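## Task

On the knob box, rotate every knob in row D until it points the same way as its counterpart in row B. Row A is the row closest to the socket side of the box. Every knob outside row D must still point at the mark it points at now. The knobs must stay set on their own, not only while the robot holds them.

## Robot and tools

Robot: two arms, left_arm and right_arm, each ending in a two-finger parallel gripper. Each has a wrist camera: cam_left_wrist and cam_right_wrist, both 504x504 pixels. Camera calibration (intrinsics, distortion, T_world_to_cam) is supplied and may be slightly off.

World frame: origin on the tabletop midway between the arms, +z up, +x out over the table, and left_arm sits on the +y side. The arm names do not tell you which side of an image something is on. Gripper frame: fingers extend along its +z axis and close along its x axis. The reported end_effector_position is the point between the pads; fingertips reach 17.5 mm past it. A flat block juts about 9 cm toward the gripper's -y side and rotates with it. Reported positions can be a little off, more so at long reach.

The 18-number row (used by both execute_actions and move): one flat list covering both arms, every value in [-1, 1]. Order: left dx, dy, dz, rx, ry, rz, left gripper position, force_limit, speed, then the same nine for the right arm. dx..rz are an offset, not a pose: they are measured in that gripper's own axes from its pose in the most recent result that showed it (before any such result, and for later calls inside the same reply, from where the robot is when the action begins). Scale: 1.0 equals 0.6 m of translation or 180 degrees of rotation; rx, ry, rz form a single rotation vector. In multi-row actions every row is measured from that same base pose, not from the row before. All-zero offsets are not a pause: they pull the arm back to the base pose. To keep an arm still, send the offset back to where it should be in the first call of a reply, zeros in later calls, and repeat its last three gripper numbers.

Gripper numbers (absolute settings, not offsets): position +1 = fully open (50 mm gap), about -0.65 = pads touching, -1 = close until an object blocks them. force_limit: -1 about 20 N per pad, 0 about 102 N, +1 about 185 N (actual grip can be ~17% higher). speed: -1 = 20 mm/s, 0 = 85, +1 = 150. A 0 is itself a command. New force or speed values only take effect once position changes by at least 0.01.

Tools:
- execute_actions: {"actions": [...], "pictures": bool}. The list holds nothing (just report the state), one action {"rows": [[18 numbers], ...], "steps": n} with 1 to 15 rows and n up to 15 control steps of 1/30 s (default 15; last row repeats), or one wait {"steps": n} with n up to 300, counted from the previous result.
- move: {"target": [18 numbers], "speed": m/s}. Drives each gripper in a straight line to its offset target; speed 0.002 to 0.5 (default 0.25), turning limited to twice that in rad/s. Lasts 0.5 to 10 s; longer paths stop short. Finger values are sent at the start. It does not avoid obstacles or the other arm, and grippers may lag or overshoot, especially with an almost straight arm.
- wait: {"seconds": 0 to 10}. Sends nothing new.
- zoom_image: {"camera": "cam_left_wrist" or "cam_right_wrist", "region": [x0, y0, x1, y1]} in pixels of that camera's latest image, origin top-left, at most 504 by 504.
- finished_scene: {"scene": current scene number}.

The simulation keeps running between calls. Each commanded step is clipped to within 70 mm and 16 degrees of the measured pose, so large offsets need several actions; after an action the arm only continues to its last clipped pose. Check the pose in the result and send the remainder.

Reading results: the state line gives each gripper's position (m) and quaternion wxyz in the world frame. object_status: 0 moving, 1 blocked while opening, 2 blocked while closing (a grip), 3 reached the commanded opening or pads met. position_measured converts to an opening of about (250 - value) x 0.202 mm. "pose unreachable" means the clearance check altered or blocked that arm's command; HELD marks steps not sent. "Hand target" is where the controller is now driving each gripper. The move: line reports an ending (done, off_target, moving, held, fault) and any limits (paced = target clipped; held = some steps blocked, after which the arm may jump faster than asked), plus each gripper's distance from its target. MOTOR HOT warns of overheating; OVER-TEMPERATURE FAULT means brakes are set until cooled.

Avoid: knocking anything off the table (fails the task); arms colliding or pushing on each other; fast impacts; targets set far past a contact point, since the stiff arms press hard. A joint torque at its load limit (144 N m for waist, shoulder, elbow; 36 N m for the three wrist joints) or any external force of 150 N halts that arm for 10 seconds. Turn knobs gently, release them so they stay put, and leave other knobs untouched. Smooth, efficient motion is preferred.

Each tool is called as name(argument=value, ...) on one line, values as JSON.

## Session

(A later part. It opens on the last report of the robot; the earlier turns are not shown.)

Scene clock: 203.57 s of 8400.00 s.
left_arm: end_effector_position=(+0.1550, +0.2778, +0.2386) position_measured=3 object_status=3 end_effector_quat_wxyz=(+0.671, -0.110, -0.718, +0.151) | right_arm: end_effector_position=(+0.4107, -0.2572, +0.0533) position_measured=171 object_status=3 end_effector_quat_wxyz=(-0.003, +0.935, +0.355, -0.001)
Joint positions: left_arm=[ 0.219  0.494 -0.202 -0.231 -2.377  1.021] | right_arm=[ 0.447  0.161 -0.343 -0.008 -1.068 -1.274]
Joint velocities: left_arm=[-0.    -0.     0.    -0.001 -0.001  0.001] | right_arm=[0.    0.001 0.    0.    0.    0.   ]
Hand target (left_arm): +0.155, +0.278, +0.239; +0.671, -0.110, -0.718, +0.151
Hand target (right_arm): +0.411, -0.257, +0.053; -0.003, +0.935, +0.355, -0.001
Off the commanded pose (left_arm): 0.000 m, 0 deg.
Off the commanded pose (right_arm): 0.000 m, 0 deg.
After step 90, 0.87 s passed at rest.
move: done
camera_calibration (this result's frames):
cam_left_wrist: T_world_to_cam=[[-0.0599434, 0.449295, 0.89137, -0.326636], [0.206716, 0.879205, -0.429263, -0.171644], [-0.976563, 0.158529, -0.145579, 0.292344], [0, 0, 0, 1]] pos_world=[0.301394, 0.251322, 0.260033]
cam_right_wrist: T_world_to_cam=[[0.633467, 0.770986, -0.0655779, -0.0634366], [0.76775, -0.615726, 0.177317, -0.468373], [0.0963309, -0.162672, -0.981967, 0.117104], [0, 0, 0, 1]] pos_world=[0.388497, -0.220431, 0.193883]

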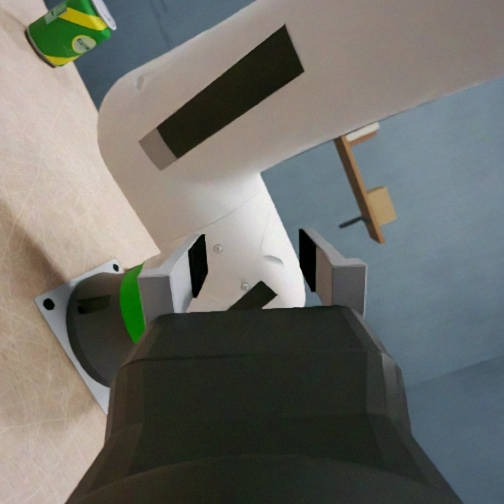

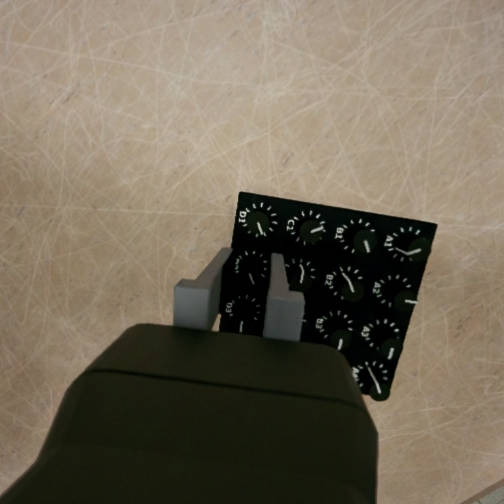

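move(target=[0,0,0,0,0,0,1,0,0, 0,0,0,0,0,0,-1,-0.9,-0.8], speed=0.02)

move(target=[0,0,0,0,0,0,1,0,0, 0,0,0,0,0,-0.9,-1,-0.9,-0.8], speed=0.3)

move(target=[0,0,0,0,0,0,1,0,0, 0,0,0,0,0,-0.1,-1,-0.9,-0.8], speed=0.2)

zoom_image(camera="cam_right_wrist", region=[100, 145, 300, 345])

Scene clock: 209.77 s of 8400.00 s.
left_arm: end_effector_position=(+0.1550, +0.2778, +0.2386) position_measured=3 object_status=3 end_effector_quat_wxyz=(+0.671, -0.110, -0.718, +0.151) | right_arm: end_effector_position=(+0.4107, -0.2572, +0.0533) position_measured=203 object_status=2 end_effector_quat_wxyz=(-0.003, +0.935, +0.355, -0.001)
Joint positions: left_arm=[ 0.219  0.494 -0.202 -0.231 -2.377  1.021] | right_arm=[ 0.447  0.161 -0.343 -0.008 -1.068 -1.274]
Joint velocities: left_arm=[ 0.    -0.    -0.     0.    -0.001  0.001] | right_arm=[-0.     0.001 -0.001  0.     0.    -0.   ]
Hand target (left_arm): +0.155, +0.278, +0.239; +0.671, -0.110, -0.718, +0.151
Hand target (right_arm): +0.411, -0.257, +0.053; -0.003, +0.935, +0.355, -0.001
Off the commanded pose (left_arm): 0.000 m, 0 deg.
Off the commanded pose (right_arm): 0.000 m, 0 deg.
After step 90, 2.50 s passed at rest.
move: done
camera_calibration (this result's frames):
cam_left_wrist: T_world_to_cam=[[-0.0599437, 0.449296, 0.89137, -0.326636], [0.206716, 0.879205, -0.429263, -0.171644], [-0.976563, 0.158528, -0.145579, 0.292344], [0, 0, 0, 1]] pos_world=[0.301394, 0.251322, 0.260033]
cam_right_wrist: T_world_to_cam=[[0.633445, 0.771002, -0.065597, -0.0634216], [0.767764, -0.615695, 0.177363, -0.468387], [0.0963592, -0.162713, -0.981957, 0.117072], [0, 0, 0, 1]] pos_world=[0.388504, -0.220436, 0.193873]

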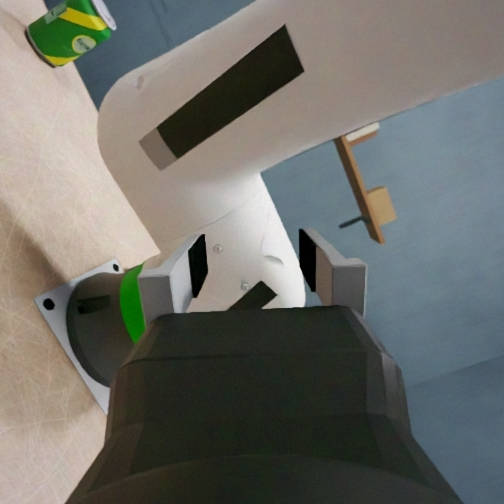

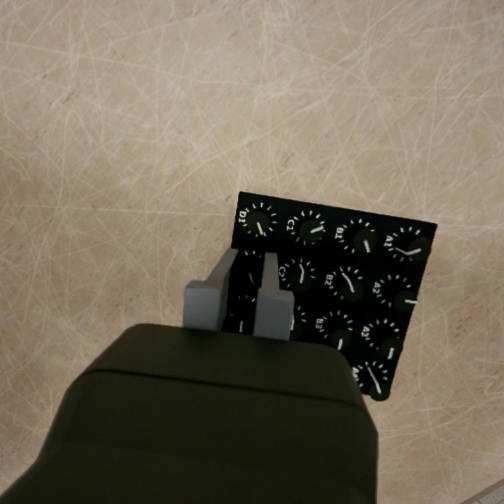

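Scene clock: 214.87 s of 8400.00 s.
left_arm: end_effector_position=(+0.1550, +0.2778, +0.2386) position_measured=3 object_status=3 end_effector_quat_wxyz=(+0.671, -0.110, -0.718, +0.151) | right_arm: end_effector_position=(+0.4107, -0.2572, +0.0531) position_measured=203 object_status=2 end_effector_quat_wxyz=(-0.002, -0.204, +0.979, +0.003)
Joint positions: left_arm=[ 0.219  0.494 -0.202 -0.231 -2.377  1.021] | right_arm=[ 0.561  0.118 -0.392 -0.008 -1.062  1.44 ]
Joint velocities: left_arm=[ 0.     0.    -0.     0.002 -0.001  0.   ] | right_arm=[-0.001  0.001  0.001 -0.001 -0.001 -0.   ]
Hand target (left_arm): +0.155, +0.278, +0.239; +0.671, -0.110, -0.718, +0.151
Hand target (right_arm): +0.411, -0.257, +0.053; -0.002, -0.204, +0.979, +0.003
Off the commanded pose (left_arm): 0.000 m, 0 deg.
Off the commanded pose (right_arm): 0.000 m, 0 deg.
move: done
camera_calibration (this result's frames):
cam_left_wrist: T_world_to_cam=[[-0.0599439, 0.449296, 0.89137, -0.326636], [0.206716, 0.879205, -0.429263, -0.171644], [-0.976563, 0.158529, -0.145579, 0.292344], [0, 0, 0, 1]] pos_world=[0.301394, 0.251322, 0.260033]
cam_right_wrist: T_world_to_cam=[[-0.8411, -0.536738, -0.0668076, 0.205904], [-0.53877, 0.820506, 0.191043, 0.436886], [-0.0477238, 0.19668, -0.979306, 0.268374], [0, 0, 0, 1]] pos_world=[0.421375, -0.300735, 0.193112]

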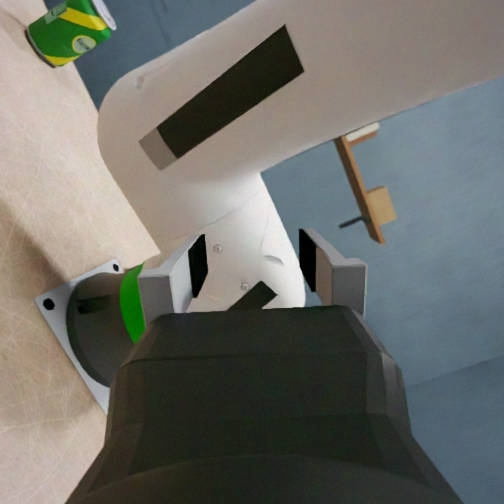

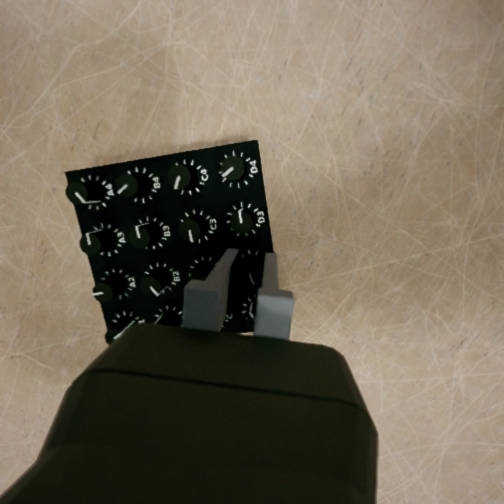

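Scene clock: 215.97 s of 8400.00 s.
left_arm: end_effector_position=(+0.1550, +0.2778, +0.2386) position_measured=3 object_status=3 end_effector_quat_wxyz=(+0.671, -0.110, -0.718, +0.151) | right_arm: end_effector_position=(+0.4108, -0.2573, +0.0531) position_measured=203 object_status=2 end_effector_quat_wxyz=(-0.001, -0.355, +0.935, +0.003)
Joint positions: left_arm=[ 0.219  0.494 -0.202 -0.231 -2.377  1.021] | right_arm=[ 0.561  0.1   -0.412 -0.008 -1.059  1.755]
Joint velocities: left_arm=[ 0.    -0.    -0.    -0.001 -0.    -0.001] | right_arm=[ 0.    -0.001  0.    -0.002 -0.     0.   ]
Hand target (left_arm): +0.155, +0.278, +0.239; +0.671, -0.110, -0.718, +0.151
Hand target (right_arm): +0.411, -0.257, +0.053; -0.001, -0.355, +0.935, +0.003
Off the commanded pose (left_arm): 0.000 m, 0 deg.
Off the commanded pose (right_arm): 0.000 m, 0 deg.
move: done
camera_calibration (this result's frames):
cam_left_wrist: T_world_to_cam=[[-0.0599438, 0.449295, 0.89137, -0.326636], [0.206716, 0.879206, -0.429262, -0.171644], [-0.976563, 0.158528, -0.145579, 0.292344], [0, 0, 0, 1]] pos_world=[0.301394, 0.251322, 0.260033]
cam_right_wrist: T_world_to_cam=[[-0.633841, -0.770373, -0.0690706, 0.0607967], [-0.766388, 0.613483, 0.190492, 0.477249], [-0.104376, 0.173677, -0.979256, 0.285725], [0, 0, 0, 1]] pos_world=[0.434117, -0.295572, 0.193084]

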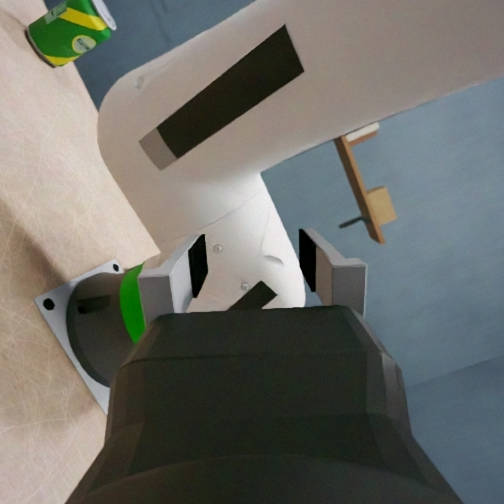

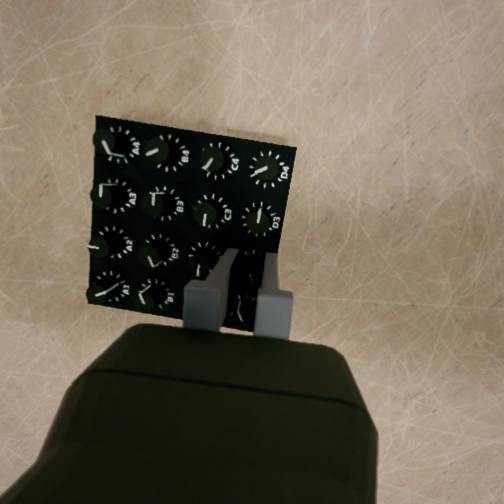

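Region (100, 145, 300, 345) of cam_right_wrist's 504x504 image, scaled by 2.520, with more detail than that image has.

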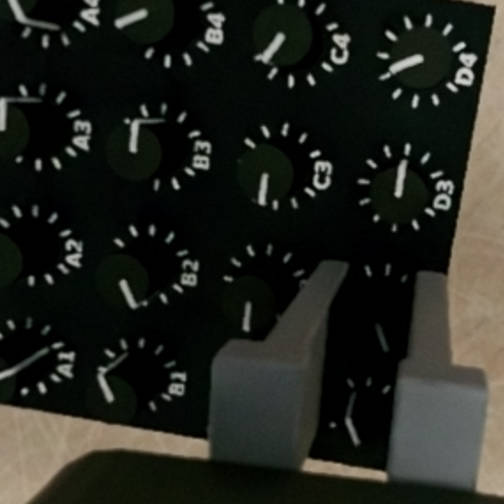

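move(target=[0,0,0,0,0,0,1,0,0, 0,0,0,0,0,0,-0.15,-0.9,-0.5], speed=0.05)

move(target=[0,0,0,0,0,0,1,0,0, 0,0,-0.03,0,0,0,-0.15,-0.9,-0.5], speed=0.06)

move(target=[0,0,0,0,0,0,1,0,0, -0.03,0.085,-0.03,0,0,0,-0.15,-0.9,-0.5], speed=0.15)

Scene clock: 222.17 s of 8400.00 s.
left_arm: end_effector_position=(+0.1550, +0.2778, +0.2386) position_measured=3 object_status=3 end_effector_quat_wxyz=(+0.671, -0.110, -0.718, +0.151) | right_arm: end_effector_position=(+0.4107, -0.2572, +0.0531) position_measured=175 object_status=3 end_effector_quat_wxyz=(-0.001, -0.355, +0.935, +0.003)
Joint positions: left_arm=[ 0.219  0.494 -0.202 -0.231 -2.377  1.021] | right_arm=[ 0.561  0.1   -0.412 -0.008 -1.059  1.755]
Joint velocities: left_arm=[-0.     0.    -0.     0.     0.001  0.001] | right_arm=[ 0.    -0.001 -0.001  0.     0.    -0.   ]
Hand target (left_arm): +0.155, +0.278, +0.239; +0.671, -0.110, -0.718, +0.151
Hand target (right_arm): +0.411, -0.257, +0.053; -0.001, -0.355, +0.935, +0.003
Off the commanded pose (left_arm): 0.000 m, 0 deg.
Off the commanded pose (right_arm): 0.000 m, 0 deg.
After step 90, 2.50 s passed at rest.
move: done
camera_calibration (this result's frames):
cam_left_wrist: T_world_to_cam=[[-0.0599439, 0.449295, 0.89137, -0.326636], [0.206716, 0.879206, -0.429262, -0.171644], [-0.976563, 0.158529, -0.145579, 0.292344], [0, 0, 0, 1]] pos_world=[0.301394, 0.251322, 0.260033]
cam_right_wrist: T_world_to_cam=[[-0.633896, -0.770324, -0.0691115, 0.0608381], [-0.766332, 0.613506, 0.190644, 0.47718], [-0.104458, 0.173811, -0.979223, 0.285753], [0, 0, 0, 1]] pos_world=[0.434092, -0.295555, 0.193049]

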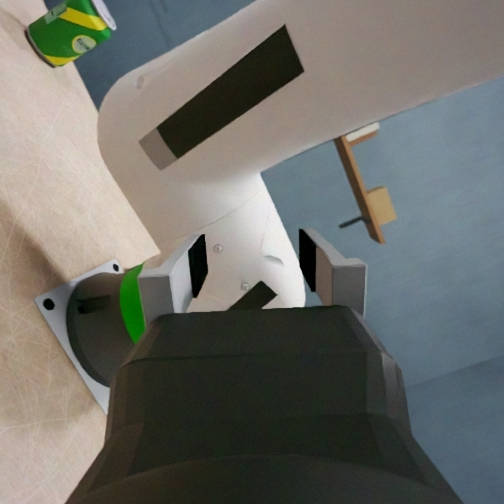

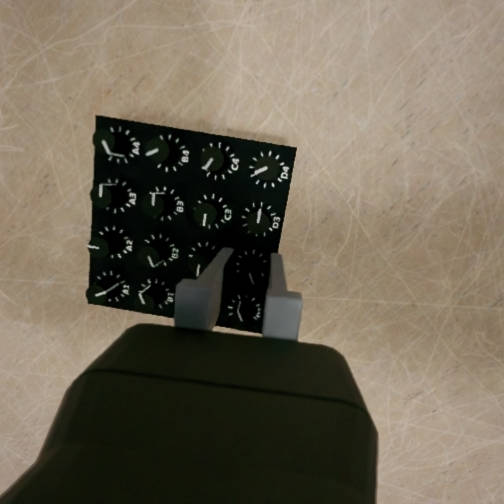

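Scene clock: 222.90 s of 8400.00 s.
left_arm: end_effector_position=(+0.1550, +0.2778, +0.2386) position_measured=3 object_status=3 end_effector_quat_wxyz=(+0.671, -0.110, -0.718, +0.151) | right_arm: end_effector_position=(+0.4108, -0.2573, +0.0710) position_measured=175 object_status=3 end_effector_quat_wxyz=(-0.001, -0.355, +0.935, +0.003)
Joint positions: left_arm=[ 0.219  0.494 -0.202 -0.231 -2.377  1.021] | right_arm=[ 0.56   0.078 -0.389 -0.008 -1.104  1.755]
Joint velocities: left_arm=[-0.     0.    -0.001 -0.    -0.     0.   ] | right_arm=[ 0.     0.    -0.001  0.001 -0.     0.001]
Hand target (left_arm): +0.155, +0.278, +0.239; +0.671, -0.110, -0.718, +0.151
Hand target (right_arm): +0.411, -0.257, +0.071; -0.001, -0.355, +0.935, +0.003
Off the commanded pose (left_arm): 0.000 m, 0 deg.
Off the commanded pose (right_arm): 0.000 m, 0 deg.
move: done
camera_calibration (this result's frames):
cam_left_wrist: T_world_to_cam=[[-0.0599436, 0.449296, 0.89137, -0.326636], [0.206716, 0.879205, -0.429263, -0.171644], [-0.976563, 0.158528, -0.145579, 0.292344], [0, 0, 0, 1]] pos_world=[0.301394, 0.251322, 0.260033]
cam_right_wrist: T_world_to_cam=[[-0.633735, -0.770458, -0.0690891, 0.0620103], [-0.766455, 0.613344, 0.190674, 0.473846], [-0.104531, 0.173791, -0.979219, 0.303382], [0, 0, 0, 1]] pos_world=[0.434192, -0.295579, 0.211012]

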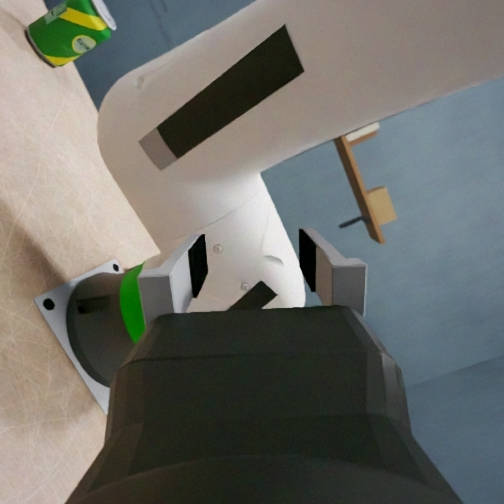

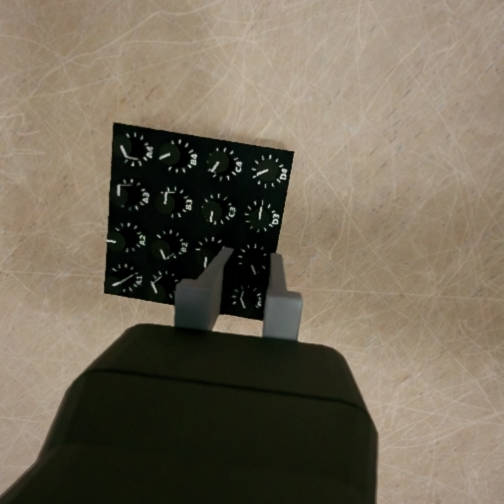

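Scene clock: 223.67 s of 8400.00 s.
left_arm: end_effector_position=(+0.1550, +0.2778, +0.2386) position_measured=3 object_status=3 end_effector_quat_wxyz=(+0.671, -0.110, -0.718, +0.151) | right_arm: end_effector_position=(+0.3904, -0.2072, +0.0891) position_measured=175 object_status=3 end_effector_quat_wxyz=(-0.001, -0.355, +0.935, +0.004)
Joint positions: left_arm=[ 0.219  0.494 -0.202 -0.231 -2.377  1.021] | right_arm=[ 0.688  0.047 -0.376 -0.009 -1.149  1.628]
Joint velocities: left_arm=[ 0. -0.  0.  0. -0. -0.] | right_arm=[ 0.001 -0.002 -0.002  0.005  0.     0.001]
Hand target (left_arm): +0.155, +0.278, +0.239; +0.671, -0.110, -0.718, +0.151
Hand target (right_arm): +0.391, -0.207, +0.089; -0.001, -0.355, +0.935, +0.004
Off the commanded pose (left_arm): 0.000 m, 0 deg.
Off the commanded pose (right_arm): 0.000 m, 0 deg.
move: done
camera_calibration (this result's frames):
cam_left_wrist: T_world_to_cam=[[-0.0599438, 0.449296, 0.89137, -0.326636], [0.206716, 0.879205, -0.429263, -0.171644], [-0.976563, 0.158528, -0.145579, 0.292344], [0, 0, 0, 1]] pos_world=[0.301394, 0.251322, 0.260033]
cam_right_wrist: T_world_to_cam=[[-0.63389, -0.770345, -0.0689323, 0.0889734], [-0.766216, 0.613345, 0.191626, 0.423848], [-0.105339, 0.174287, -0.979044, 0.310638], [0, 0, 0, 1]] pos_world=[0.413881, -0.245565, 0.229041]

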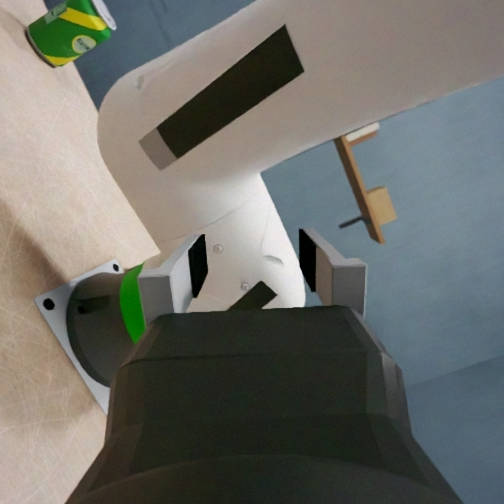

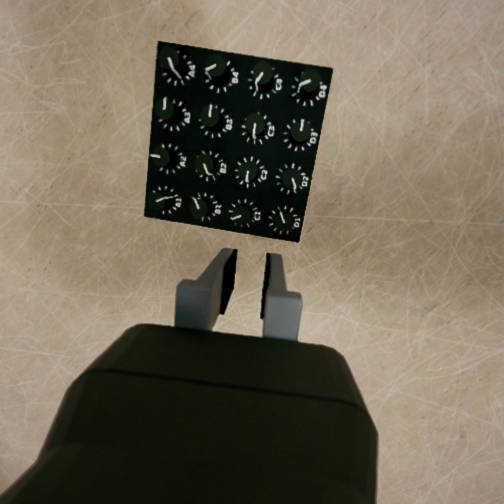

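zoom_image(camera="cam_right_wrist", region=[180, 130, 330, 250])

zoom_image(camera="cam_right_wrist", region=[185, 45, 335, 165])

Region (180, 130, 330, 250) of cam_right_wrist's 504x504 image, scaled by 3.360, with more detail than that image has; it fills the top 403 rows of this view, and the rest is white.

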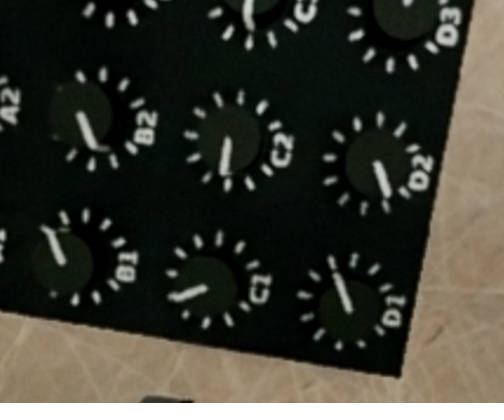

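Region (185, 45, 335, 165) of cam_right_wrist's 504x504 image, scaled by 3.360, with more detail than that image has; it fills the top 403 rows of this view, and the rest is white.

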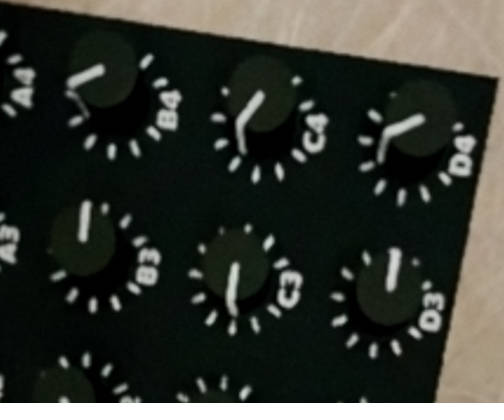

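zoom_image(camera="cam_right_wrist", region=[265, 150, 325, 210])

Region (265, 150, 325, 210) of cam_right_wrist's 504x504 image, scaled by 8.400, with more detail than that image has.

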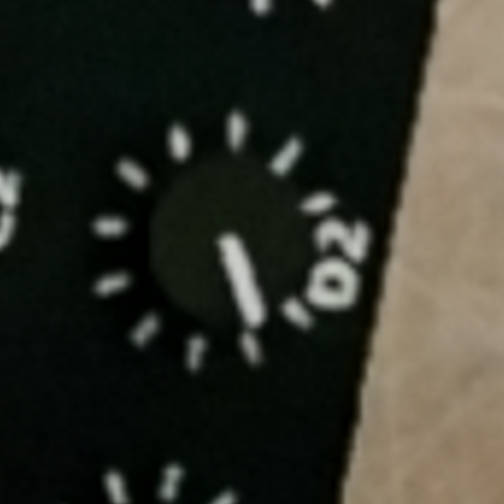

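Row D now matches row B, and the other knobs haven't moved.

finished_scene(scene=1)

The scene is finished: the task was done.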